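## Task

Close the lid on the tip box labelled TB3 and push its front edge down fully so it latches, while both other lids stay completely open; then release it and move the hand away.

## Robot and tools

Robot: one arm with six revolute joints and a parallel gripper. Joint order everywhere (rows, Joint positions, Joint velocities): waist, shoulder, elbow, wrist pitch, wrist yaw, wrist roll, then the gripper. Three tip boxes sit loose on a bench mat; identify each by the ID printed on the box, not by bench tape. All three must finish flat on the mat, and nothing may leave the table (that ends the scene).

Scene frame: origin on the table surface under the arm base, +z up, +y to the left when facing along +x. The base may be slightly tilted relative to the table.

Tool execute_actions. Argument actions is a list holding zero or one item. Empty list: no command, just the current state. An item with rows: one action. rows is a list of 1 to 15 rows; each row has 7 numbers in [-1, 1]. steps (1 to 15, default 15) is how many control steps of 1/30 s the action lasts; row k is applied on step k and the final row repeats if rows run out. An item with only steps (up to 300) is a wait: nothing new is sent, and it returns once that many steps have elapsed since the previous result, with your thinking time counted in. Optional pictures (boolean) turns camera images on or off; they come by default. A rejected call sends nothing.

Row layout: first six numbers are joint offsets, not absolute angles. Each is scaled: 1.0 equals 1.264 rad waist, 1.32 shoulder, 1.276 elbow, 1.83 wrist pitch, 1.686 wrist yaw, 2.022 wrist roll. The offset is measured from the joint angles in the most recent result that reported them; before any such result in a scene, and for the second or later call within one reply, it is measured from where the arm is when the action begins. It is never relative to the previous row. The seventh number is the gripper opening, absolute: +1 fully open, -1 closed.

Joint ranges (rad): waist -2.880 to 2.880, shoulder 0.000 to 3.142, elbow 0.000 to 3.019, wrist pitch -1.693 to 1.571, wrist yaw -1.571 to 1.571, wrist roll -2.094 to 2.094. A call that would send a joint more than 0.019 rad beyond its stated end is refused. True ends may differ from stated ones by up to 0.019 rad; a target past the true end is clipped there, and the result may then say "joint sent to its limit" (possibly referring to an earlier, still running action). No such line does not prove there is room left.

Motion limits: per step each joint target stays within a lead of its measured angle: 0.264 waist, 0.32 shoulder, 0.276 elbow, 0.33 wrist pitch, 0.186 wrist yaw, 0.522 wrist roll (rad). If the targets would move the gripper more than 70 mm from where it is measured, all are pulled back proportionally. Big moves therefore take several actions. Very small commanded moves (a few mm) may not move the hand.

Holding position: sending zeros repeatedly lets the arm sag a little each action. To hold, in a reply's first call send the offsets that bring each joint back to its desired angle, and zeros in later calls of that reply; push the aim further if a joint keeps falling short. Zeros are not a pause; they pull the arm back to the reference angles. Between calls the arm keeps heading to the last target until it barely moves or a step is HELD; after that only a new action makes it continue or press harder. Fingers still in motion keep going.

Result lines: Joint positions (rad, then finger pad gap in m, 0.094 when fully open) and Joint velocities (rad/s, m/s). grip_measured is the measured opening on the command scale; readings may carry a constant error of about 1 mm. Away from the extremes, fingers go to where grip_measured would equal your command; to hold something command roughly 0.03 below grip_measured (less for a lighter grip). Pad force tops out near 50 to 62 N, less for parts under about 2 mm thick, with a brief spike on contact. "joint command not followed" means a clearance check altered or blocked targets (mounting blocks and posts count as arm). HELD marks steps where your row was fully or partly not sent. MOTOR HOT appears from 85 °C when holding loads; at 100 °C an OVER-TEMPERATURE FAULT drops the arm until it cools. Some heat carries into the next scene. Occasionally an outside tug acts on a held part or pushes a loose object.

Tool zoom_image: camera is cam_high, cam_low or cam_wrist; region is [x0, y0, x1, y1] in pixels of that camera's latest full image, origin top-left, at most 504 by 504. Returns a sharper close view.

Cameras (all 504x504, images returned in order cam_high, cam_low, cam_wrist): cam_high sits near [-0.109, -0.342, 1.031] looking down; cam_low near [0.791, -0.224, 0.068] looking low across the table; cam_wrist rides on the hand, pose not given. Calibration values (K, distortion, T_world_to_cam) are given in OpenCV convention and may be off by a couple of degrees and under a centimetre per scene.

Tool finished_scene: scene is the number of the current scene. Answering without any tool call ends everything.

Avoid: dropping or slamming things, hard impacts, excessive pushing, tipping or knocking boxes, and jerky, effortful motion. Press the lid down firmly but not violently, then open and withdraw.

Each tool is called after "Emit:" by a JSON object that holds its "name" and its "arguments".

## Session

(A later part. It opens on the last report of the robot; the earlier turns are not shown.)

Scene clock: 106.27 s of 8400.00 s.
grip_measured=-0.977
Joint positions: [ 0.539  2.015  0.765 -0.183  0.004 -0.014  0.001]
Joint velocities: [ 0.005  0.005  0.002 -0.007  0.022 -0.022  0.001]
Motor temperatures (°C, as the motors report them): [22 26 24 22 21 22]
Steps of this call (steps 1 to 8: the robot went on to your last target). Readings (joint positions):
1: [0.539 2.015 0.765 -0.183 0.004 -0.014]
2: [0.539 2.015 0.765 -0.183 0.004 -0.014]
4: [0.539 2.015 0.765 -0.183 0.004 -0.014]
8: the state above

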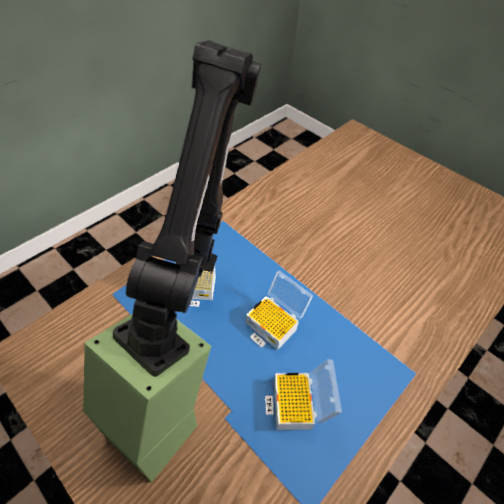

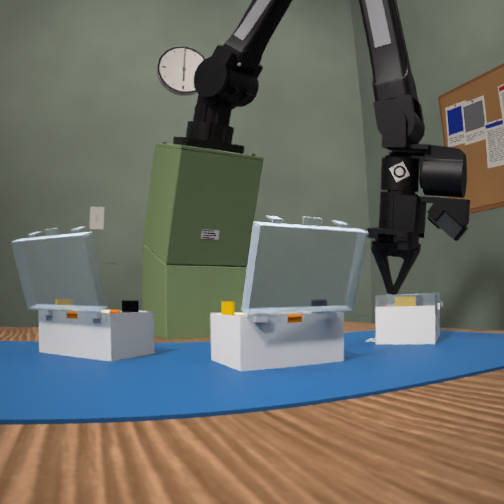

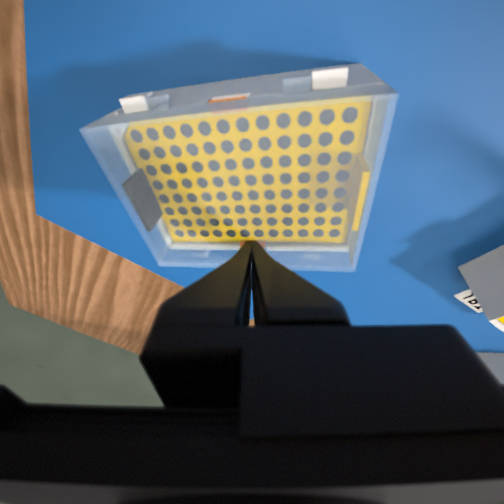

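It went down. A slightly firmer press, then lift.

Emit:
{"name": "execute_actions", "arguments": {"actions": [{"rows":[[0,0.035,0,0,0,0,-1],[0,0.045,0,0,0,0,-1],[0,0.055,0,0,0,0,-1]],"steps":8}], "pictures": false}}

Emit:
{"name": "execute_actions", "arguments": {"actions": [{"rows":[[0,0,0,0,0,0,-1],[0,-0.02,0,-0.01,0,0,-1],[0,-0.04,0,-0.02,0,0,-1],[0,-0.07,-0.01,-0.03,0,0,-1],[0,-0.1,-0.02,-0.04,0,0,-1],[0,-0.14,-0.03,-0.05,0,0,-1],[0,-0.18,-0.04,-0.06,0,0,-1],[0,-0.22,-0.05,-0.07,0,0,-1],[0,-0.26,-0.06,-0.08,0,0,-1],[0,-0.3,-0.07,-0.09,0,0,-1],[0,-0.33,-0.08,-0.1,0,0,-1],[0,-0.35,-0.08,-0.1,0,0,-1]]}]}}

Emit:
{"name": "zoom_image", "arguments": {"camera": "cam_low", "region": [365, 270, 445, 330]}}

Scene clock: 115.83 s of 8400.00 s.
grip_measured=-0.977
Joint positions: [ 0.539  2.017  0.764 -0.183  0.004 -0.014  0.001]
Joint velocities: [-0.024 -0.005  0.002 -0.002 -0.022 -0.066  0.001]
Motor temperatures (°C, as the motors report them): [22 25 24 22 21 22]
Steps of this call (steps 1 to 15: the robot went on to your last target; steps 16 to 90: nothing new was sent; then 6.30 s passed at rest; steps 91 to 98: all 8 steps of this action). Readings (joint positions):
91: [0.539 2.015 0.764 -0.183 0.004 -0.014]
92: [0.539 2.015 0.764 -0.183 0.004 -0.014]
94: [0.539 2.017 0.764 -0.183 0.004 -0.014]
98: the state above

Scene clock: 116.33 s of 8400.00 s.
grip_measured=-0.977
Joint positions: [ 0.539  1.524  0.67  -0.344  0.004 -0.014  0.001]
Joint velocities: [-0.015 -0.523  0.066 -0.007 -0.037 -0.007 -0.   ]
Motor temperatures (°C, as the motors report them): [22 25 24 22 21 22]
Steps of this call (steps 1 to 15: all 15 steps of this action). Readings (joint positions):
1: [0.539 2.014 0.764 -0.183 0.004 -0.014]
2: [0.539 2.009 0.763 -0.185 0.004 -0.014]
4: [0.539 1.998 0.762 -0.200 0.004 -0.014]
8: [0.539 1.874 0.720 -0.264 0.004 -0.014]
15: the state above

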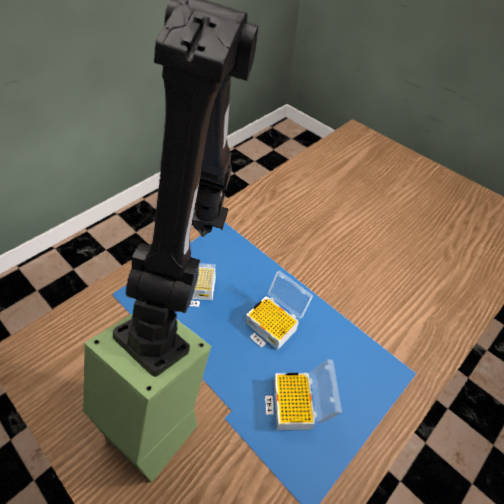

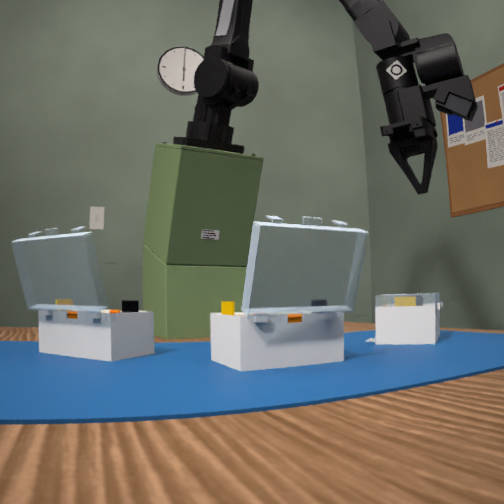

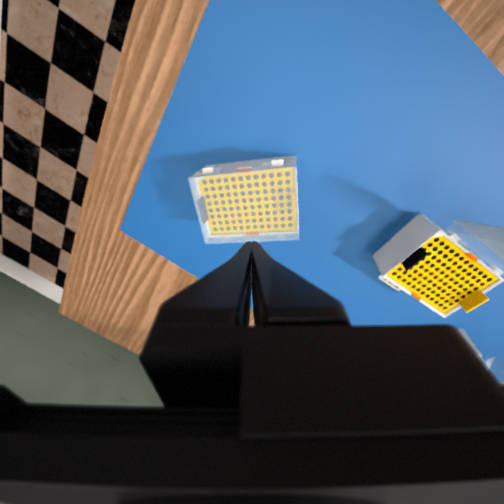

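Region (365, 270, 445, 330) of cam_low's 504x504 image, scaled by 6.300, with more detail than that image has; it fills the top 378 rows of this view, and the rest is white.

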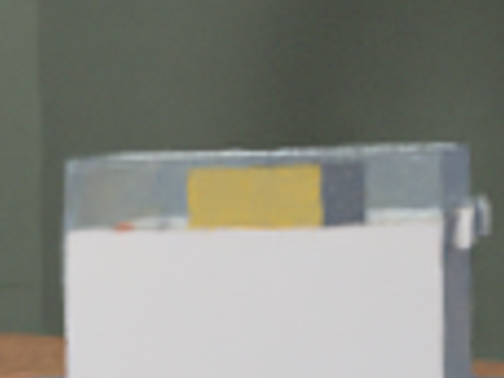

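Emit:
{"name": "finished_scene", "arguments": {"scene": 1}}

The scene is finished: the task was done.


## Next scene

Close the lid on the tip box labelled TB4 and push its front edge down fully so it latches, while both other lids stay completely open; then release it and move the hand away.

Emit:
{"name": "execute_actions", "arguments": {"actions": []}}

Scene clock: 0.00 s of 8400.00 s.
grip_measured=+1.000
Joint positions: [ 0.94   1.215  0.15   0.539  0.326 -1.537  0.094]
Joint velocities: [-0.005 -0.015  0.012 -0.017 -0.051  0.022  0.   ]
Motor temperatures (°C, as the motors report them): [22 24 24 22 21 22]

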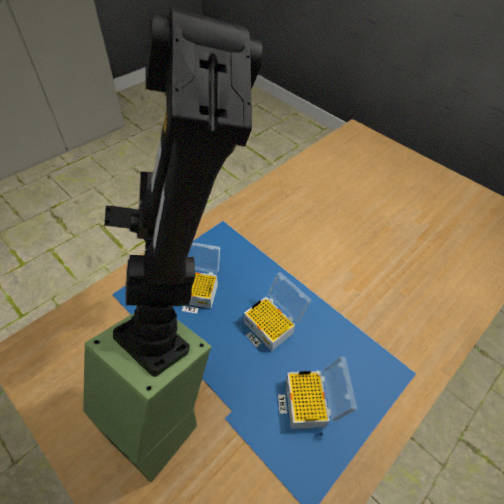

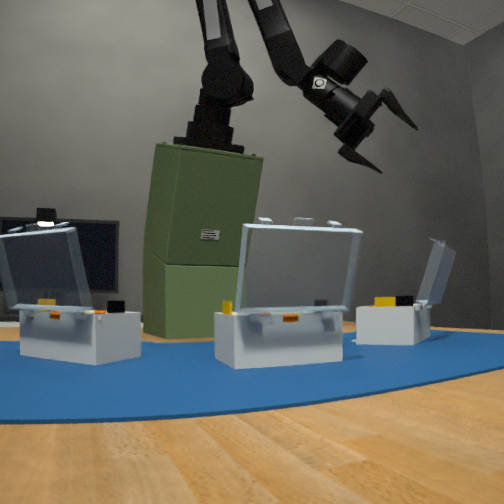

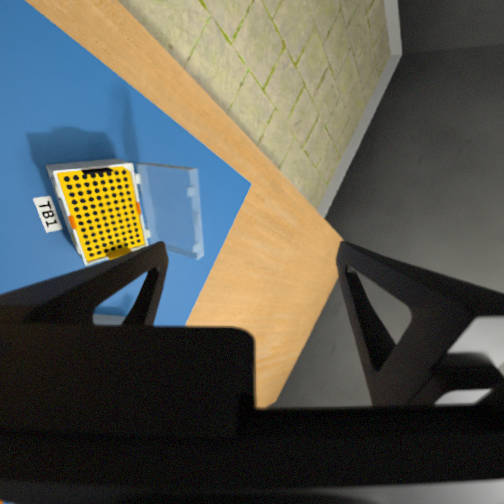

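Reuse the viewing pose.

Emit:
{"name": "execute_actions", "arguments": {"actions": [{"rows":[[0.1,0.03,0.02,0,0.06,0.08,1],[0.2,0.06,0.04,0,0.12,0.16,1],[0.3,0.1,0.06,0,0.18,0.24,1],[0.4,0.15,0.08,0,0.25,0.32,1],[0.5,0.2,0.1,0,0.32,0.4,1],[0.6,0.25,0.12,0,0.39,0.48,1],[0.7,0.3,0.14,0,0.46,0.56,1],[0.8,0.35,0.16,0,0.53,0.64,1],[0.85,0.4,0.18,0,0.6,0.7,1],[0.87,0.5,0.19,0,0.7,0.75,1],[0.87,0.58,0.19,0.02,0.72,0.75,1]]}], "pictures": false}}

Emit:
{"name": "execute_actions", "arguments": {"actions": [{"steps":30}]}}

Emit:
{"name": "zoom_image", "arguments": {"camera": "cam_wrist", "region": [170, 250, 350, 410]}}

Emit:
{"name": "zoom_image", "arguments": {"camera": "cam_high", "region": [165, 270, 285, 355]}}

Scene clock: 6.77 s of 8400.00 s.
grip_measured=+1.000
Joint positions: [ 1.995  1.978  0.414  0.553  1.514 -0.384  0.094]
Joint velocities: [ 1.675  1.07  -0.173 -0.032  0.432  2.293  0.   ]
Motor temperatures (°C, as the motors report them): [22 24 24 22 21 22]
Steps of this call (steps 1 to 90: nothing new was sent; then 3.27 s passed at rest; steps 91 to 105: all 15 steps of this action). Readings (joint positions):
91: [0.954 1.218 0.150 0.539 0.379 -1.514]
92: [1.000 1.229 0.154 0.539 0.467 -1.463]
94: [1.162 1.290 0.179 0.539 0.661 -1.301]
98: [1.499 1.526 0.297 0.539 1.024 -0.955]
105: the state above

Scene clock: 7.77 s of 8400.00 s.
grip_measured=+1.000
Joint positions: [ 2.05   1.992  0.389  0.553  1.537 -0.036  0.094]
Joint velocities: [-0.024 -0.005  0.007 -0.012  0.037 -0.007  0.   ]
Motor temperatures (°C, as the motors report them): [22 24 24 22 21 22]
Steps of this call (steps 1 to 30: the robot went on to your last target). Readings (joint positions):
1: [2.041 2.005 0.407 0.553 1.524 -0.315]
2: [2.066 2.016 0.400 0.553 1.528 -0.260]
4: [2.073 2.013 0.390 0.553 1.535 -0.179]
8: [2.052 1.995 0.389 0.553 1.537 -0.094]
30: the state above

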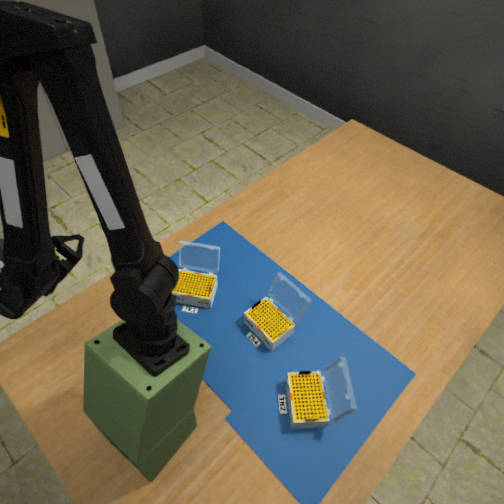

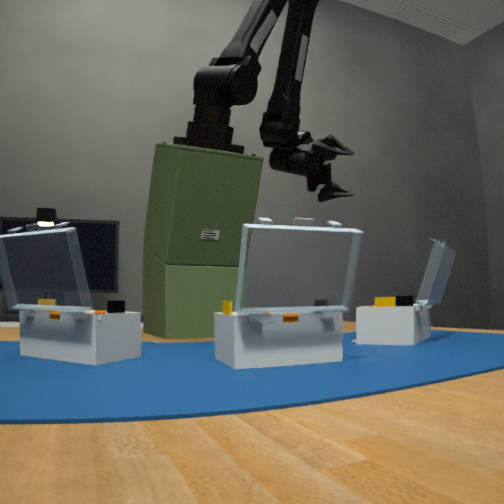

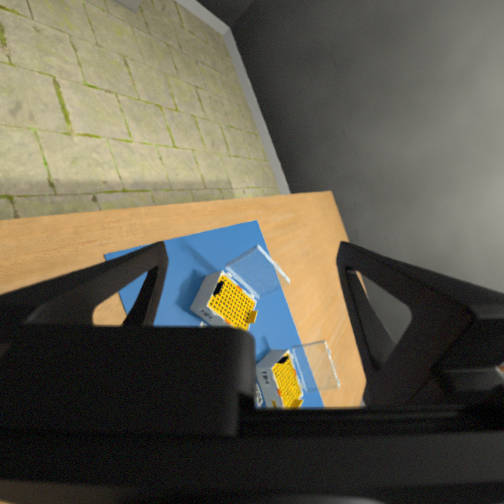

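Region (170, 250, 350, 410) of cam_wrist's 504x504 image, scaled by 2.800, with more detail than that image has.

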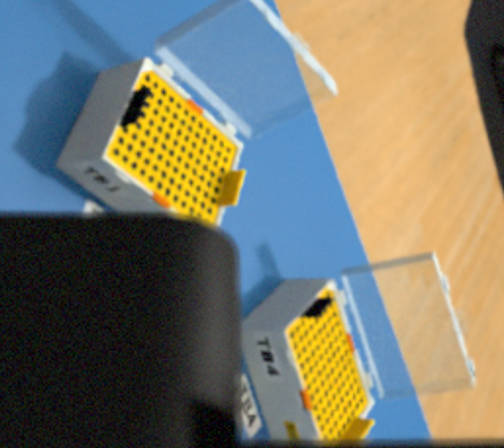

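Region (165, 270, 285, 355) of cam_high's 504x504 image, scaled by 4.200, with more detail than that image has; it fills the top 357 rows of this view, and the rest is white.

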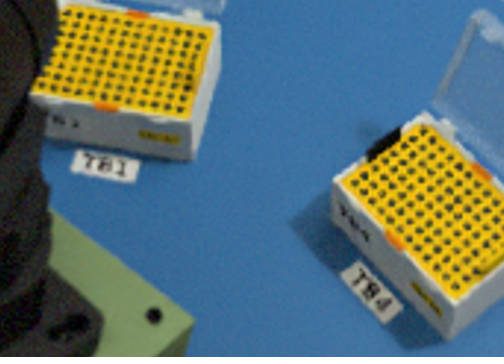

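Emit:
{"name": "execute_actions", "arguments": {"actions": [{"rows":[[-0.05,-0.04,0.1,-0.05,-0.1,0,-1],[-0.1,-0.08,0.2,-0.1,-0.2,0,-1],[-0.2,-0.12,0.3,-0.2,-0.3,0,-1],[-0.3,-0.16,0.4,-0.3,-0.4,0,-1],[-0.9,-0.19,0.595,-0.645,-0.912,0.01,-1]]}], "pictures": false}}

Emit:
{"name": "execute_actions", "arguments": {"actions": [{"steps":20}], "pictures": false}}

Emit:
{"name": "execute_actions", "arguments": {"actions": [{"rows":[[-0.05,0,0,0,0,0,-1],[-0.1,0,0,0,0,0,-1],[-0.78,0,0,0,0,0,-1]]}], "pictures": false}}

Emit:
{"name": "execute_actions", "arguments": {"actions": [{"steps":25}]}}

Scene clock: 14.03 s of 8400.00 s.
grip_measured=-0.977
Joint positions: [ 1.58   1.797  0.935 -0.074  0.791 -0.036  0.001]
Joint velocities: [-1.07  -0.142  1.077 -1.287 -1.209 -0.007 -0.   ]
Motor temperatures (°C, as the motors report them): [22 24 24 23 22 22]
Steps of this call (steps 1 to 15: the robot went on to your last target; steps 16 to 90: nothing new was sent; then 2.77 s passed at rest; steps 91 to 105: all 15 steps of this action). Readings (joint positions):
91: [2.046 1.987 0.397 0.536 1.459 -0.036]
92: [2.033 1.982 0.420 0.502 1.394 -0.036]
94: [1.979 1.958 0.495 0.405 1.290 -0.036]
98: [1.835 1.876 0.656 0.227 1.107 -0.036]
105: the state above

Scene clock: 14.70 s of 8400.00 s.
grip_measured=-0.977
Joint positions: [ 0.872  1.761  1.115 -0.61   0.005 -0.029  0.001]
Joint velocities: [ 0.22  -0.005  0.002 -0.002 -0.066 -0.022  0.001]
Motor temperatures (°C, as the motors report them): [22 24 24 23 22 22]
Steps of this call (steps 1 to 20: the robot went on to your last target). Readings (joint positions):
1: [1.543 1.792 0.971 -0.120 0.741 -0.036]
2: [1.504 1.788 1.004 -0.168 0.689 -0.036]
4: [1.420 1.778 1.058 -0.269 0.579 -0.036]
8: [1.233 1.763 1.108 -0.449 0.357 -0.036]
20: the state above

Scene clock: 15.20 s of 8400.00 s.
grip_measured=-0.977
Joint positions: [ 0.346  1.761  1.115 -0.61   0.    -0.029  0.001]
Joint velocities: [-1.402 -0.005  0.007  0.007 -0.022 -0.022  0.001]
Motor temperatures (°C, as the motors report them): [22 25 24 23 22 22]
Steps of this call (steps 1 to 15: all 15 steps of this action). Readings (joint positions):
1: [0.874 1.761 1.115 -0.610 0.003 -0.029]
2: [0.868 1.761 1.115 -0.610 0.000 -0.029]
4: [0.825 1.761 1.115 -0.610 -0.001 -0.029]
8: [0.671 1.761 1.115 -0.610 -0.001 -0.029]
15: the state above

Scene clock: 16.03 s of 8400.00 s.
grip_measured=-0.977
Joint positions: [-0.115  1.761  1.115 -0.61   0.006 -0.029  0.001]
Joint velocities: [-0.015 -0.005  0.007 -0.012 -0.022 -0.022 -0.   ]
Motor temperatures (°C, as the motors report them): [22 25 24 23 22 22]
Steps of this call (steps 1 to 25: the robot went on to your last target). Readings (joint positions):
1: [0.299 1.761 1.115 -0.610 0.000 -0.029]
2: [0.251 1.761 1.115 -0.610 0.000 -0.029]
4: [0.155 1.761 1.115 -0.610 0.000 -0.029]
8: [-0.037 1.761 1.115 -0.610 0.002 -0.029]
25: the state above

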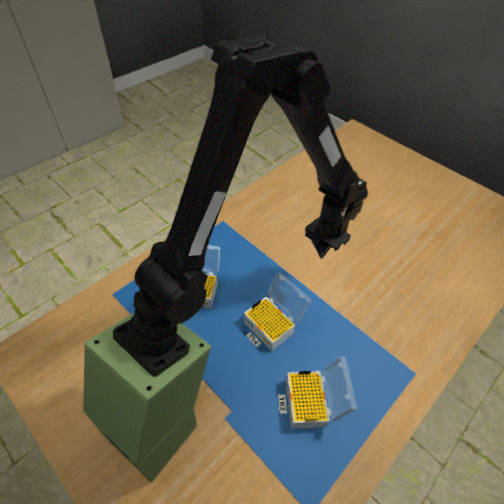

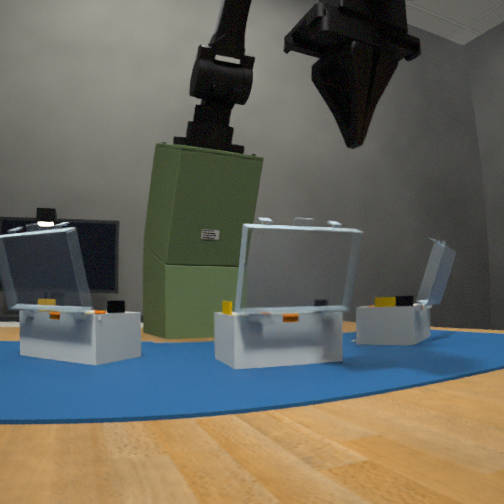

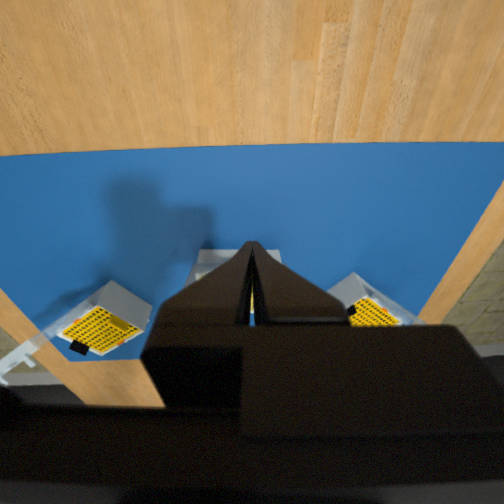

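Emit:
{"name": "execute_actions", "arguments": {"actions": [{"rows":[[0.01,0.012,0,0.005,0,0,-1],[0.02,0.024,0,0.01,0,0,-1],[0.03,0.036,0,0.015,0,0,-1],[0.03,0.048,0,0.02,0,0,-1],[0.03,0.06,0,0.025,0,0,-1],[0.03,0.072,0,0.03,0,0,-1],[0.03,0.084,0,0.035,0,0,-1],[0.03,0.096,0,0.04,0,0,-1],[0.03,0.108,0,0.045,0,0,-1],[0.03,0.118,0,0.05,0,0,-1],[0.03,0.125,0,0.055,0,0,-1]]}], "pictures": false}}

Emit:
{"name": "execute_actions", "arguments": {"actions": [{"steps":8}]}}

Scene clock: 22.10 s of 8400.00 s.
grip_measured=-0.977
Joint positions: [-0.083  1.939  1.11  -0.531  0.006 -0.029  0.001]
Joint velocities: [ 0.005  0.112 -0.085 -0.012 -0.051 -0.095 -0.002]
Motor temperatures (°C, as the motors report them): [22 25 25 22 22 22]
Steps of this call (steps 1 to 30: the robot went on to your last target; steps 31 to 90: nothing new was sent; then 2.57 s passed at rest; steps 91 to 105: all 15 steps of this action). Readings (joint positions):
91: [-0.115 1.761 1.115 -0.610 0.006 -0.029]
92: [-0.114 1.763 1.115 -0.610 0.006 -0.029]
94: [-0.108 1.772 1.115 -0.603 0.006 -0.029]
98: [-0.088 1.830 1.115 -0.569 0.006 -0.029]
105: the state above

Scene clock: 22.37 s of 8400.00 s.
grip_measured=-0.977
Joint positions: [-0.083  1.941  1.106 -0.526  0.006 -0.029  0.001]
Joint velocities: [-0.005 -0.015  0.002  0.032 -0.007  0.022 -0.   ]
Motor temperatures (°C, as the motors report them): [22 25 25 22 22 22]
Steps of this call (steps 1 to 8: the robot went on to your last target). Readings (joint positions):
1: [-0.083 1.941 1.107 -0.531 0.006 -0.029]
2: [-0.083 1.941 1.106 -0.531 0.006 -0.029]
4: [-0.083 1.941 1.106 -0.527 0.006 -0.029]
8: the state above

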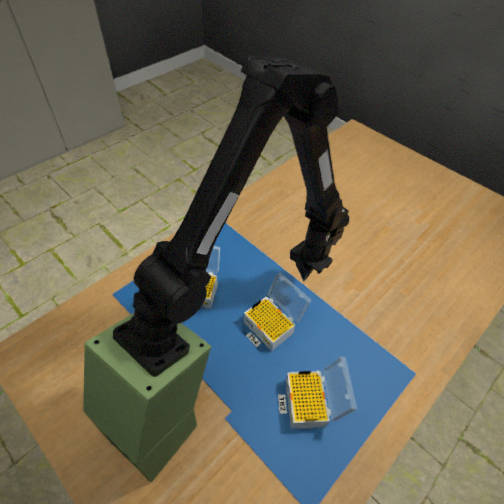

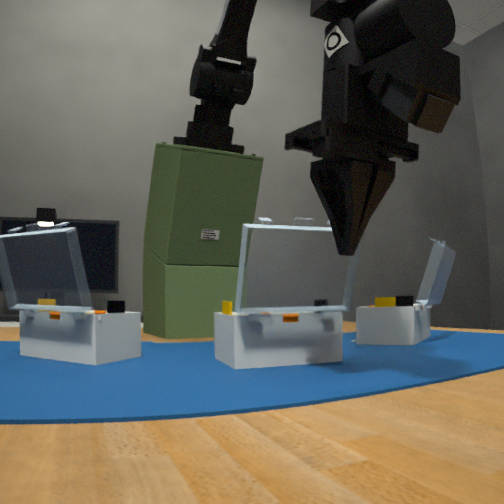

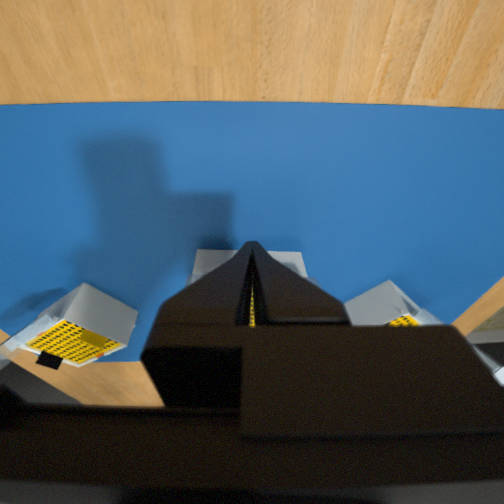

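Height is good. Approach, then push slower than last time.

Emit:
{"name": "execute_actions", "arguments": {"actions": [{"rows":[[0,-0.01,-0.005,0,0,0,-1],[0,-0.013,-0.01,0,0,0,-1],[0,-0.016,-0.015,0,0,0,-1],[0,-0.019,-0.02,0,0,0,-1],[0,-0.021,-0.025,0,0,0,-1],[0,-0.023,-0.03,0,0,0,-1],[0,-0.025,-0.035,0,0,0,-1],[0,-0.027,-0.04,0,0,0,-1],[0,-0.029,-0.045,0,0,0,-1],[0,-0.031,-0.05,0,0,0,-1],[0,-0.033,-0.055,0,0,0,-1],[0,-0.035,-0.06,0,0,0,-1],[0,-0.037,-0.065,0,0,0,-1],[0,-0.039,-0.07,0,0,0,-1],[0,-0.041,-0.075,0,0,0,-1]]}], "pictures": false}}

Emit:
{"name": "execute_actions", "arguments": {"actions": [{"rows":[[0,-0.017,-0.01,0,0,0,-1],[0,-0.019,-0.015,0,0,0,-1],[0,-0.021,-0.02,0,0,0,-1],[0,-0.023,-0.025,0,0,0,-1],[0,-0.025,-0.03,0,0,0,-1],[0,-0.027,-0.035,0,0,0,-1],[0,-0.029,-0.04,0,0,0,-1],[0,-0.031,-0.045,0,0,0,-1],[0,-0.033,-0.05,0,0,0,-1],[0,-0.035,-0.055,0,0,0,-1],[0,-0.037,-0.06,0,0,0,-1],[0,-0.039,-0.065,0,0,0,-1],[0,-0.041,-0.07,0,0,0,-1],[0,-0.043,-0.075,0,0,0,-1],[0,-0.045,-0.08,0,0,0,-1]]}], "pictures": false}}

Emit:
{"name": "execute_actions", "arguments": {"actions": [{"steps":20}]}}

Scene clock: 30.77 s of 8400.00 s.
grip_measured=-0.977
Joint positions: [-0.083  1.914  1.023 -0.526  0.006 -0.029  0.001]
Joint velocities: [-0.005 -0.103 -0.178 -0.012 -0.022 -0.037 -0.002]
Motor temperatures (°C, as the motors report them): [22 26 25 22 22 22]
Steps of this call (steps 1 to 15: the robot went on to your last target; steps 16 to 90: nothing new was sent; then 4.90 s passed at rest; steps 91 to 105: all 15 steps of this action). Readings (joint positions):
91: [-0.083 1.941 1.106 -0.526 0.006 -0.029]
92: [-0.083 1.941 1.105 -0.526 0.006 -0.029]
94: [-0.083 1.940 1.097 -0.526 0.006 -0.029]
98: [-0.083 1.932 1.068 -0.526 0.006 -0.029]
105: the state above

Scene clock: 31.27 s of 8400.00 s.
grip_measured=-0.977
Joint positions: [-0.083  1.881  0.933 -0.526  0.006 -0.029  0.001]
Joint velocities: [ 0.005 -0.083 -0.173  0.017  0.037 -0.022 -0.   ]
Motor temperatures (°C, as the motors report them): [22 26 25 22 21 22]
Steps of this call (steps 1 to 15: all 15 steps of this action). Readings (joint positions):
1: [-0.083 1.912 1.017 -0.526 0.006 -0.029]
2: [-0.083 1.910 1.013 -0.526 0.006 -0.029]
4: [-0.083 1.907 1.004 -0.526 0.006 -0.029]
8: [-0.083 1.898 0.979 -0.526 0.006 -0.029]
15: the state above

Scene clock: 31.93 s of 8400.00 s.
grip_measured=-0.977
Joint positions: [-0.083  1.875  0.92  -0.526  0.006 -0.029  0.001]
Joint velocities: [-0.005 -0.015 -0.012  0.017  0.037  0.051 -0.001]
Motor temperatures (°C, as the motors report them): [22 26 25 22 21 22]
Steps of this call (steps 1 to 20: the robot went on to your last target). Readings (joint positions):
1: [-0.083 1.878 0.928 -0.526 0.006 -0.029]
2: [-0.083 1.877 0.923 -0.526 0.006 -0.029]
4: [-0.083 1.875 0.920 -0.526 0.006 -0.029]
8: [-0.083 1.875 0.920 -0.526 0.006 -0.029]
20: the state above

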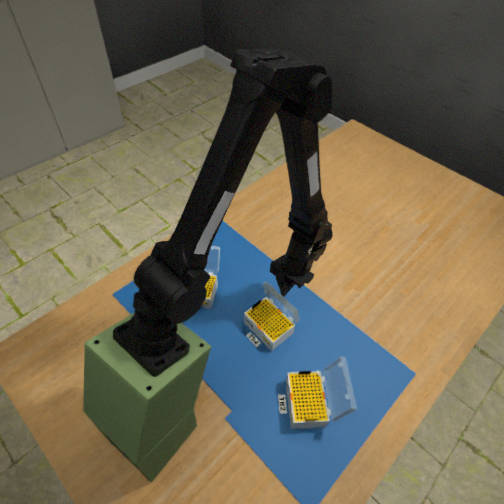

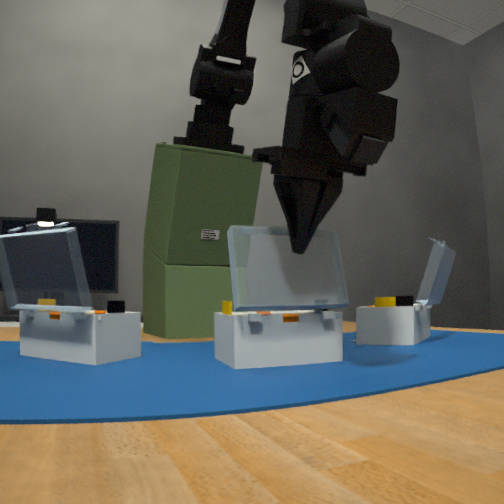

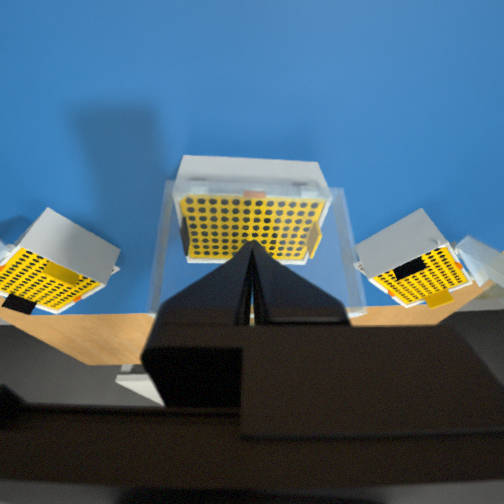

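Emit:
{"name": "execute_actions", "arguments": {"actions": [{"rows":[[0,-0.012,-0.004,0,0,0,-1],[0,-0.013,-0.007,0,0,0,-1],[0,-0.014,-0.01,0,0,0,-1],[0,-0.015,-0.013,0,0,0,-1],[0,-0.016,-0.016,0,0,0,-1],[0,-0.017,-0.019,0,0,0,-1],[0,-0.018,-0.022,0,0,0,-1],[0,-0.019,-0.025,0,0,0,-1],[0,-0.02,-0.028,0,0,0,-1],[0,-0.021,-0.031,0,0,0,-1],[0,-0.022,-0.034,0,0,0,-1],[0,-0.023,-0.037,0,0,0,-1],[0,-0.024,-0.04,0,0,0,-1]]}], "pictures": false}}

Emit:
{"name": "execute_actions", "arguments": {"actions": [{"steps":20}]}}

Emit:
{"name": "execute_actions", "arguments": {"actions": [{"rows":[[0,-0.015,-0.013,0.015,0,0,-1],[0,-0.018,-0.026,0.028,0,0,-1],[0,-0.021,-0.039,0.041,0,0,-1],[0,-0.024,-0.052,0.054,0,0,-1],[0,-0.027,-0.065,0.067,0,0,-1],[0,-0.03,-0.078,0.08,0,0,-1],[0,-0.033,-0.091,0.093,0,0,-1],[0,-0.036,-0.104,0.106,0,0,-1],[0,-0.039,-0.117,0.119,0,0,-1],[0,-0.04,-0.13,0.132,0,0,-1],[0,-0.04,-0.143,0.145,0,0,-1],[0,-0.04,-0.156,0.158,0,0,-1],[0,-0.04,-0.169,0.171,0,0,-1],[0,-0.04,-0.182,0.184,0,0,-1],[0,-0.04,-0.195,0.195,0,0,-1]]}], "pictures": false}}

Emit:
{"name": "execute_actions", "arguments": {"actions": [{"steps":12}]}}

Scene clock: 42.87 s of 8400.00 s.
grip_measured=-0.977
Joint positions: [-0.083  1.865  0.872 -0.526  0.006 -0.029  0.001]
Joint velocities: [-0.005 -0.024 -0.066 -0.007 -0.051 -0.007  0.   ]
Motor temperatures (°C, as the motors report them): [22 26 24 22 21 22]
Steps of this call (steps 1 to 15: the robot went on to your last target; steps 16 to 90: nothing new was sent; then 7.43 s passed at rest; steps 91 to 105: all 15 steps of this action). Readings (joint positions):
91: [-0.083 1.875 0.920 -0.526 0.006 -0.029]
92: [-0.083 1.875 0.920 -0.526 0.006 -0.029]
94: [-0.083 1.875 0.916 -0.526 0.006 -0.029]
98: [-0.083 1.872 0.899 -0.526 0.006 -0.029]
105: the state above

Scene clock: 43.53 s of 8400.00 s.
grip_measured=-0.977
Joint positions: [-0.083  1.864  0.87  -0.526  0.006 -0.029  0.001]
Joint velocities: [-0.015  0.005  0.017 -0.017 -0.022  0.022  0.   ]
Motor temperatures (°C, as the motors report them): [22 26 24 22 21 22]
Steps of this call (steps 1 to 15: the robot went on to your last target; steps 16 to 20: nothing new was sent). Readings (joint positions):
1: [-0.083 1.865 0.871 -0.526 0.006 -0.029]
2: [-0.083 1.864 0.870 -0.526 0.006 -0.029]
4: [-0.083 1.864 0.870 -0.526 0.006 -0.029]
8: [-0.083 1.864 0.870 -0.526 0.006 -0.029]
20: the state above
The arm was judged still, so your last target was given up. Only a new action makes it travel on or press farther. Fingers that are still opening or closing keep moving.

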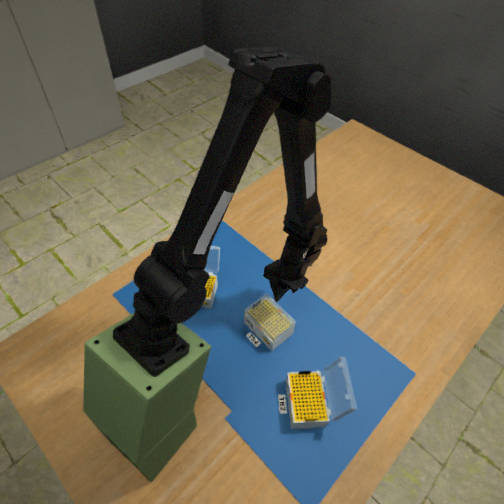

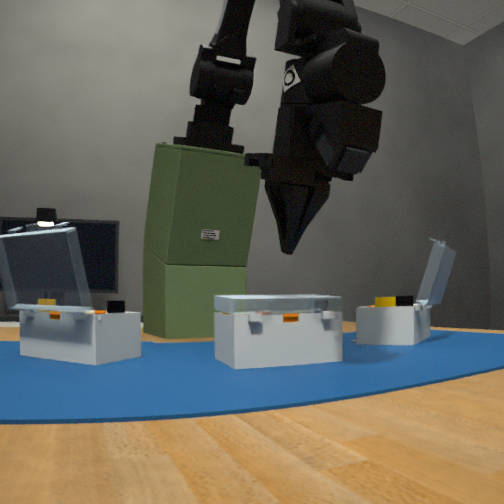

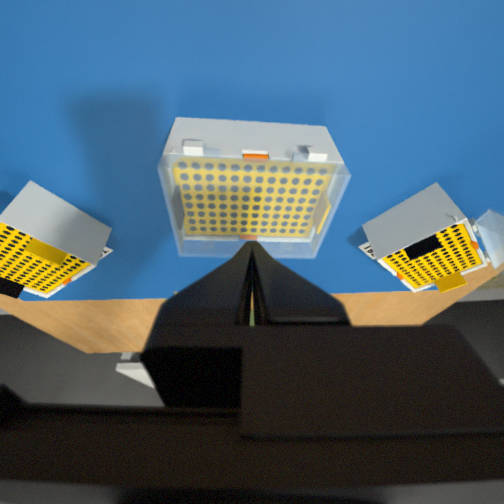

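Scene clock: 44.03 s of 8400.00 s.
grip_measured=-0.977
Joint positions: [-0.083  1.827  0.652 -0.228  0.006 -0.029  0.001]
Joint velocities: [-0.005 -0.005 -0.432  0.657 -0.037 -0.066 -0.   ]
Motor temperatures (°C, as the motors report them): [22 26 24 22 21 22]
Steps of this call (steps 1 to 15: all 15 steps of this action). Readings (joint positions):
1: [-0.083 1.863 0.868 -0.524 0.006 -0.029]
2: [-0.083 1.862 0.863 -0.514 0.006 -0.029]
4: [-0.083 1.856 0.839 -0.479 0.006 -0.029]
8: [-0.083 1.840 0.769 -0.392 0.006 -0.029]
15: the state above

Scene clock: 44.43 s of 8400.00 s.
grip_measured=-0.977
Joint positions: [-0.083  1.827  0.618 -0.186  0.006 -0.029  0.001]
Joint velocities: [-0.005 -0.005 -0.002 -0.002  0.007  0.007  0.001]
Motor temperatures (°C, as the motors report them): [22 26 24 22 21 22]
Steps of this call (steps 1 to 12: the robot went on to your last target). Readings (joint positions):
1: [-0.083 1.827 0.638 -0.211 0.006 -0.029]
2: [-0.083 1.827 0.628 -0.202 0.006 -0.029]
4: [-0.083 1.827 0.618 -0.196 0.006 -0.029]
8: [-0.083 1.827 0.618 -0.187 0.006 -0.029]
12: the state above

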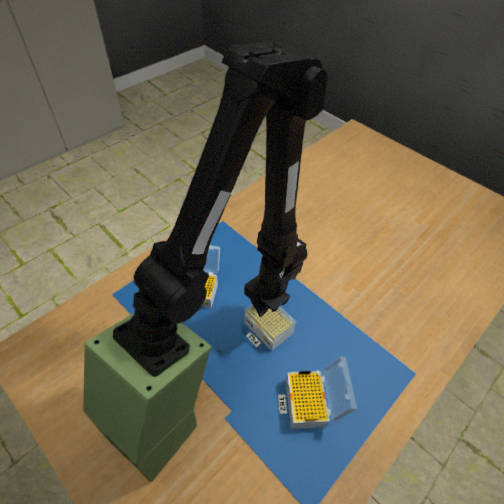

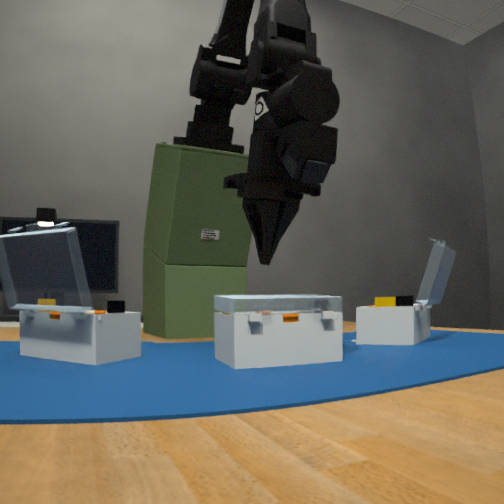

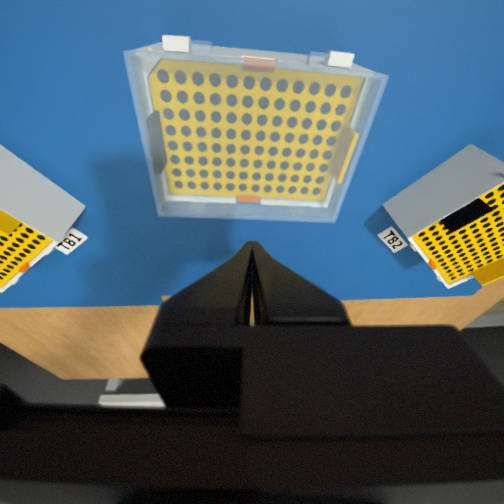

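About 4 cm above; descend 3.

Emit:
{"name": "execute_actions", "arguments": {"actions": [{"rows":[[0,0.009,0.004,0.006,0,0,-1],[0,0.018,0.008,0.012,0,0,-1],[0,0.027,0.012,0.018,0,0,-1],[0,0.036,0.016,0.024,0,0,-1],[0,0.045,0.02,0.03,0,0,-1],[0,0.054,0.024,0.036,0,0,-1],[0,0.063,0.028,0.042,0,0,-1],[0,0.072,0.032,0.048,0,0,-1],[0,0.081,0.036,0.054,0,0,-1],[0,0.09,0.04,0.06,0,0,-1]]}]}}

Emit:
{"name": "zoom_image", "arguments": {"camera": "cam_low", "region": [205, 270, 305, 330]}}

Scene clock: 48.90 s of 8400.00 s.
grip_measured=-0.977
Joint positions: [-0.083  1.944  0.667 -0.095  0.006 -0.029  0.001]
Joint velocities: [-0.015 -0.015  0.002 -0.022 -0.007  0.007 -0.   ]
Motor temperatures (°C, as the motors report them): [22 26 24 22 21 22]
Steps of this call (steps 1 to 30: the robot went on to your last target; steps 31 to 90: nothing new was sent; then 0.97 s passed at rest; steps 91 to 105: all 15 steps of this action). Readings (joint positions):
91: [-0.083 1.827 0.618 -0.186 0.006 -0.029]
92: [-0.083 1.828 0.618 -0.185 0.006 -0.029]
94: [-0.083 1.838 0.622 -0.175 0.006 -0.029]
98: [-0.083 1.887 0.645 -0.136 0.006 -0.029]
105: the state above

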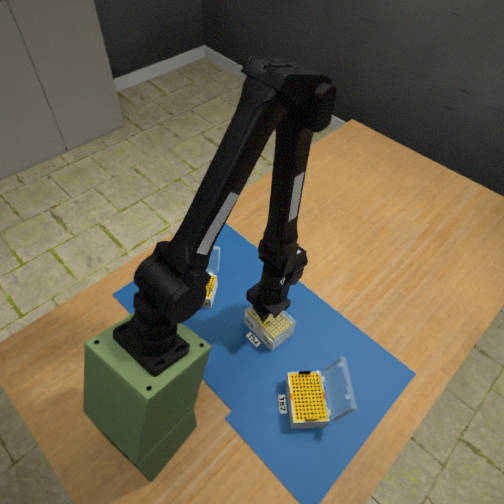

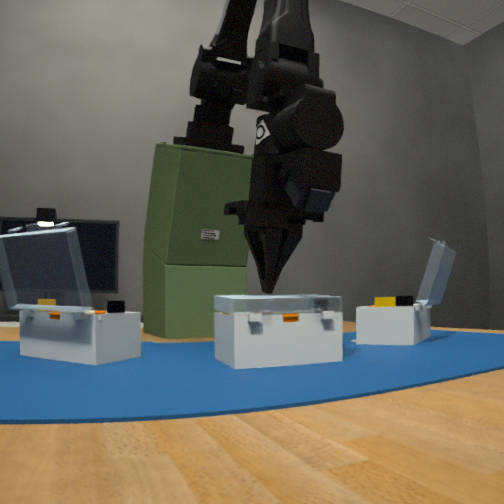

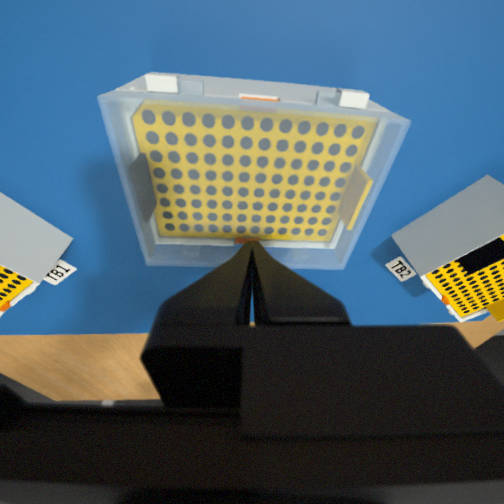

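Region (205, 270, 305, 330) of cam_low's 504x504 image, scaled by 5.040, with more detail than that image has; it fills the top 302 rows of this view, and the rest is white.

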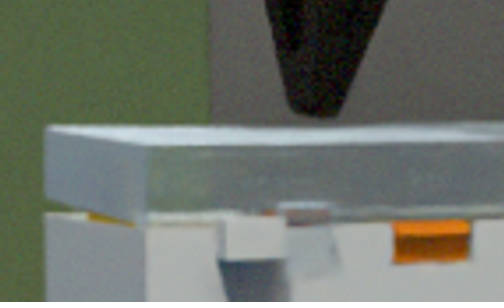

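Emit:
{"name": "execute_actions", "arguments": {"actions": [{"rows":[[0,0.005,0.002,0.003,0,0,-1],[0,0.01,0.003,0.006,0,0,-1],[0,0.015,0.005,0.009,0,0,-1],[0,0.02,0.006,0.012,0,0,-1],[0,0.025,0.008,0.015,0,0,-1],[0,0.03,0.009,0.018,0,0,-1],[0,0.035,0.011,0.021,0,0,-1],[0,0.04,0.012,0.024,0,0,-1],[0,0.045,0.013,0.025,0,0,-1],[0,0.05,0.013,0.025,0,0,-1],[0,0.055,0.013,0.025,0,0,-1],[0,0.06,0.013,0.025,0,0,-1],[0,0.065,0.013,0.025,0,0,-1]]}]}}

Emit:
{"name": "execute_actions", "arguments": {"actions": [{"rows":[[0,0,0,0,0,0,-1],[0,-0.02,0,-0.01,0,0,-1],[0,-0.04,0,-0.02,0,0,-1],[0,-0.07,-0.01,-0.03,0,0,-1],[0,-0.1,-0.02,-0.04,0,0,-1],[0,-0.13,-0.03,-0.05,0,0,-1],[0,-0.16,-0.04,-0.06,0,0,-1],[0,-0.19,-0.05,-0.07,0,0,-1],[0,-0.22,-0.06,-0.08,0,0,-1],[0,-0.25,-0.07,-0.09,0,0,-1],[0,-0.28,-0.08,-0.1,0,0,-1],[0,-0.31,-0.08,-0.1,0,0,-1],[0,-0.33,-0.08,-0.1,0,0,-1],[0,-0.35,-0.08,-0.1,0,0,-1]]}]}}

Emit:
{"name": "zoom_image", "arguments": {"camera": "cam_low", "region": [205, 270, 305, 330]}}

Scene clock: 68.03 s of 8400.00 s.
grip_measured=-0.977
Joint positions: [-0.083  1.968  0.674 -0.079  0.006 -0.029  0.001]
Joint velocities: [-0.005 -0.015 -0.012  0.007  0.037 -0.081 -0.   ]
Motor temperatures (°C, as the motors report them): [22 26 24 22 21 22]
Steps of this call (steps 1 to 15: the robot went on to your last target; steps 16 to 90: nothing new was sent; then 15.63 s passed at rest; steps 91 to 105: all 15 steps of this action). Readings (joint positions):
91: [-0.083 1.944 0.667 -0.093 0.006 -0.029]
92: [-0.083 1.944 0.667 -0.093 0.006 -0.029]
94: [-0.083 1.947 0.668 -0.092 0.006 -0.029]
98: [-0.083 1.967 0.674 -0.079 0.006 -0.029]
105: the state above

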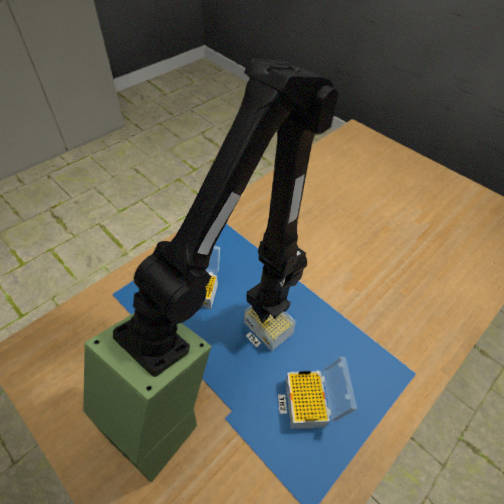

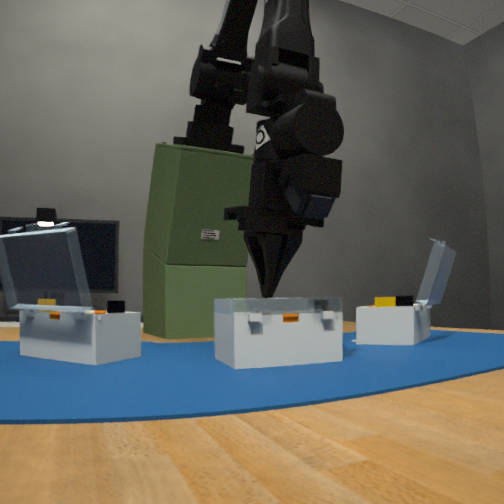

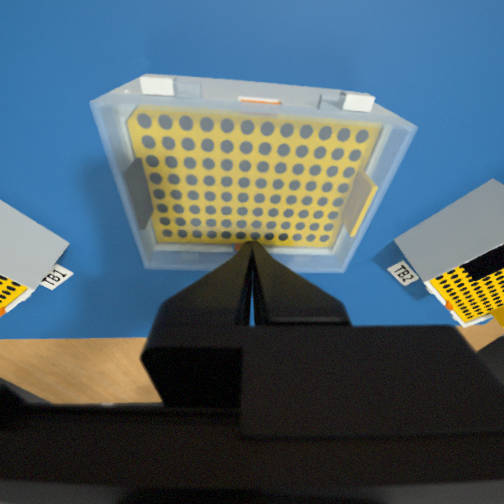

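Scene clock: 68.53 s of 8400.00 s.
grip_measured=-0.977
Joint positions: [-0.083  1.525  0.573 -0.243  0.006 -0.029  0.001]
Joint velocities: [-0.015 -0.796  0.017 -0.022 -0.022 -0.066 -0.001]
Motor temperatures (°C, as the motors report them): [22 26 24 22 21 22]
Steps of this call (steps 1 to 15: all 15 steps of this action). Readings (joint positions):
1: [-0.083 1.965 0.673 -0.079 0.006 -0.029]
2: [-0.083 1.961 0.672 -0.081 0.006 -0.029]
4: [-0.083 1.948 0.672 -0.095 0.006 -0.029]
8: [-0.083 1.829 0.635 -0.158 0.006 -0.029]
15: the state above

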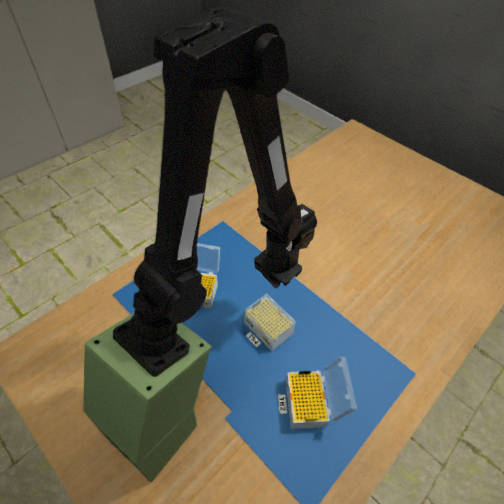

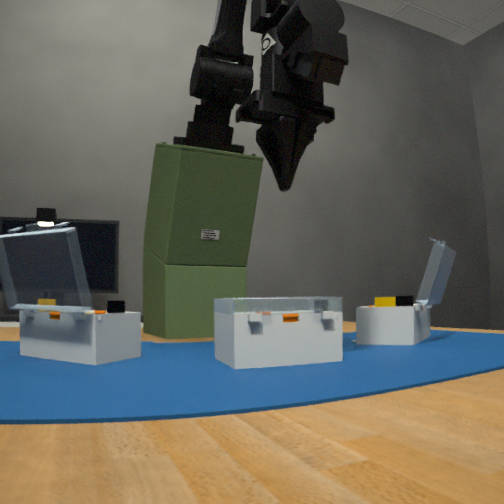

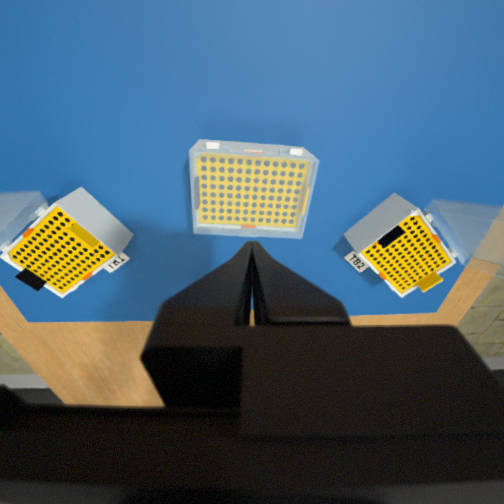

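Region (205, 270, 305, 330) of cam_low's 504x504 image, scaled by 5.040, with more detail than that image has; it fills the top 302 rows of this view, and the rest is white.

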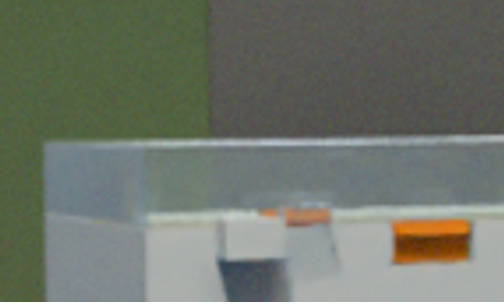

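Emit:
{"name": "finished_scene", "arguments": {"scene": 2}}

The scene is finished: the task was done.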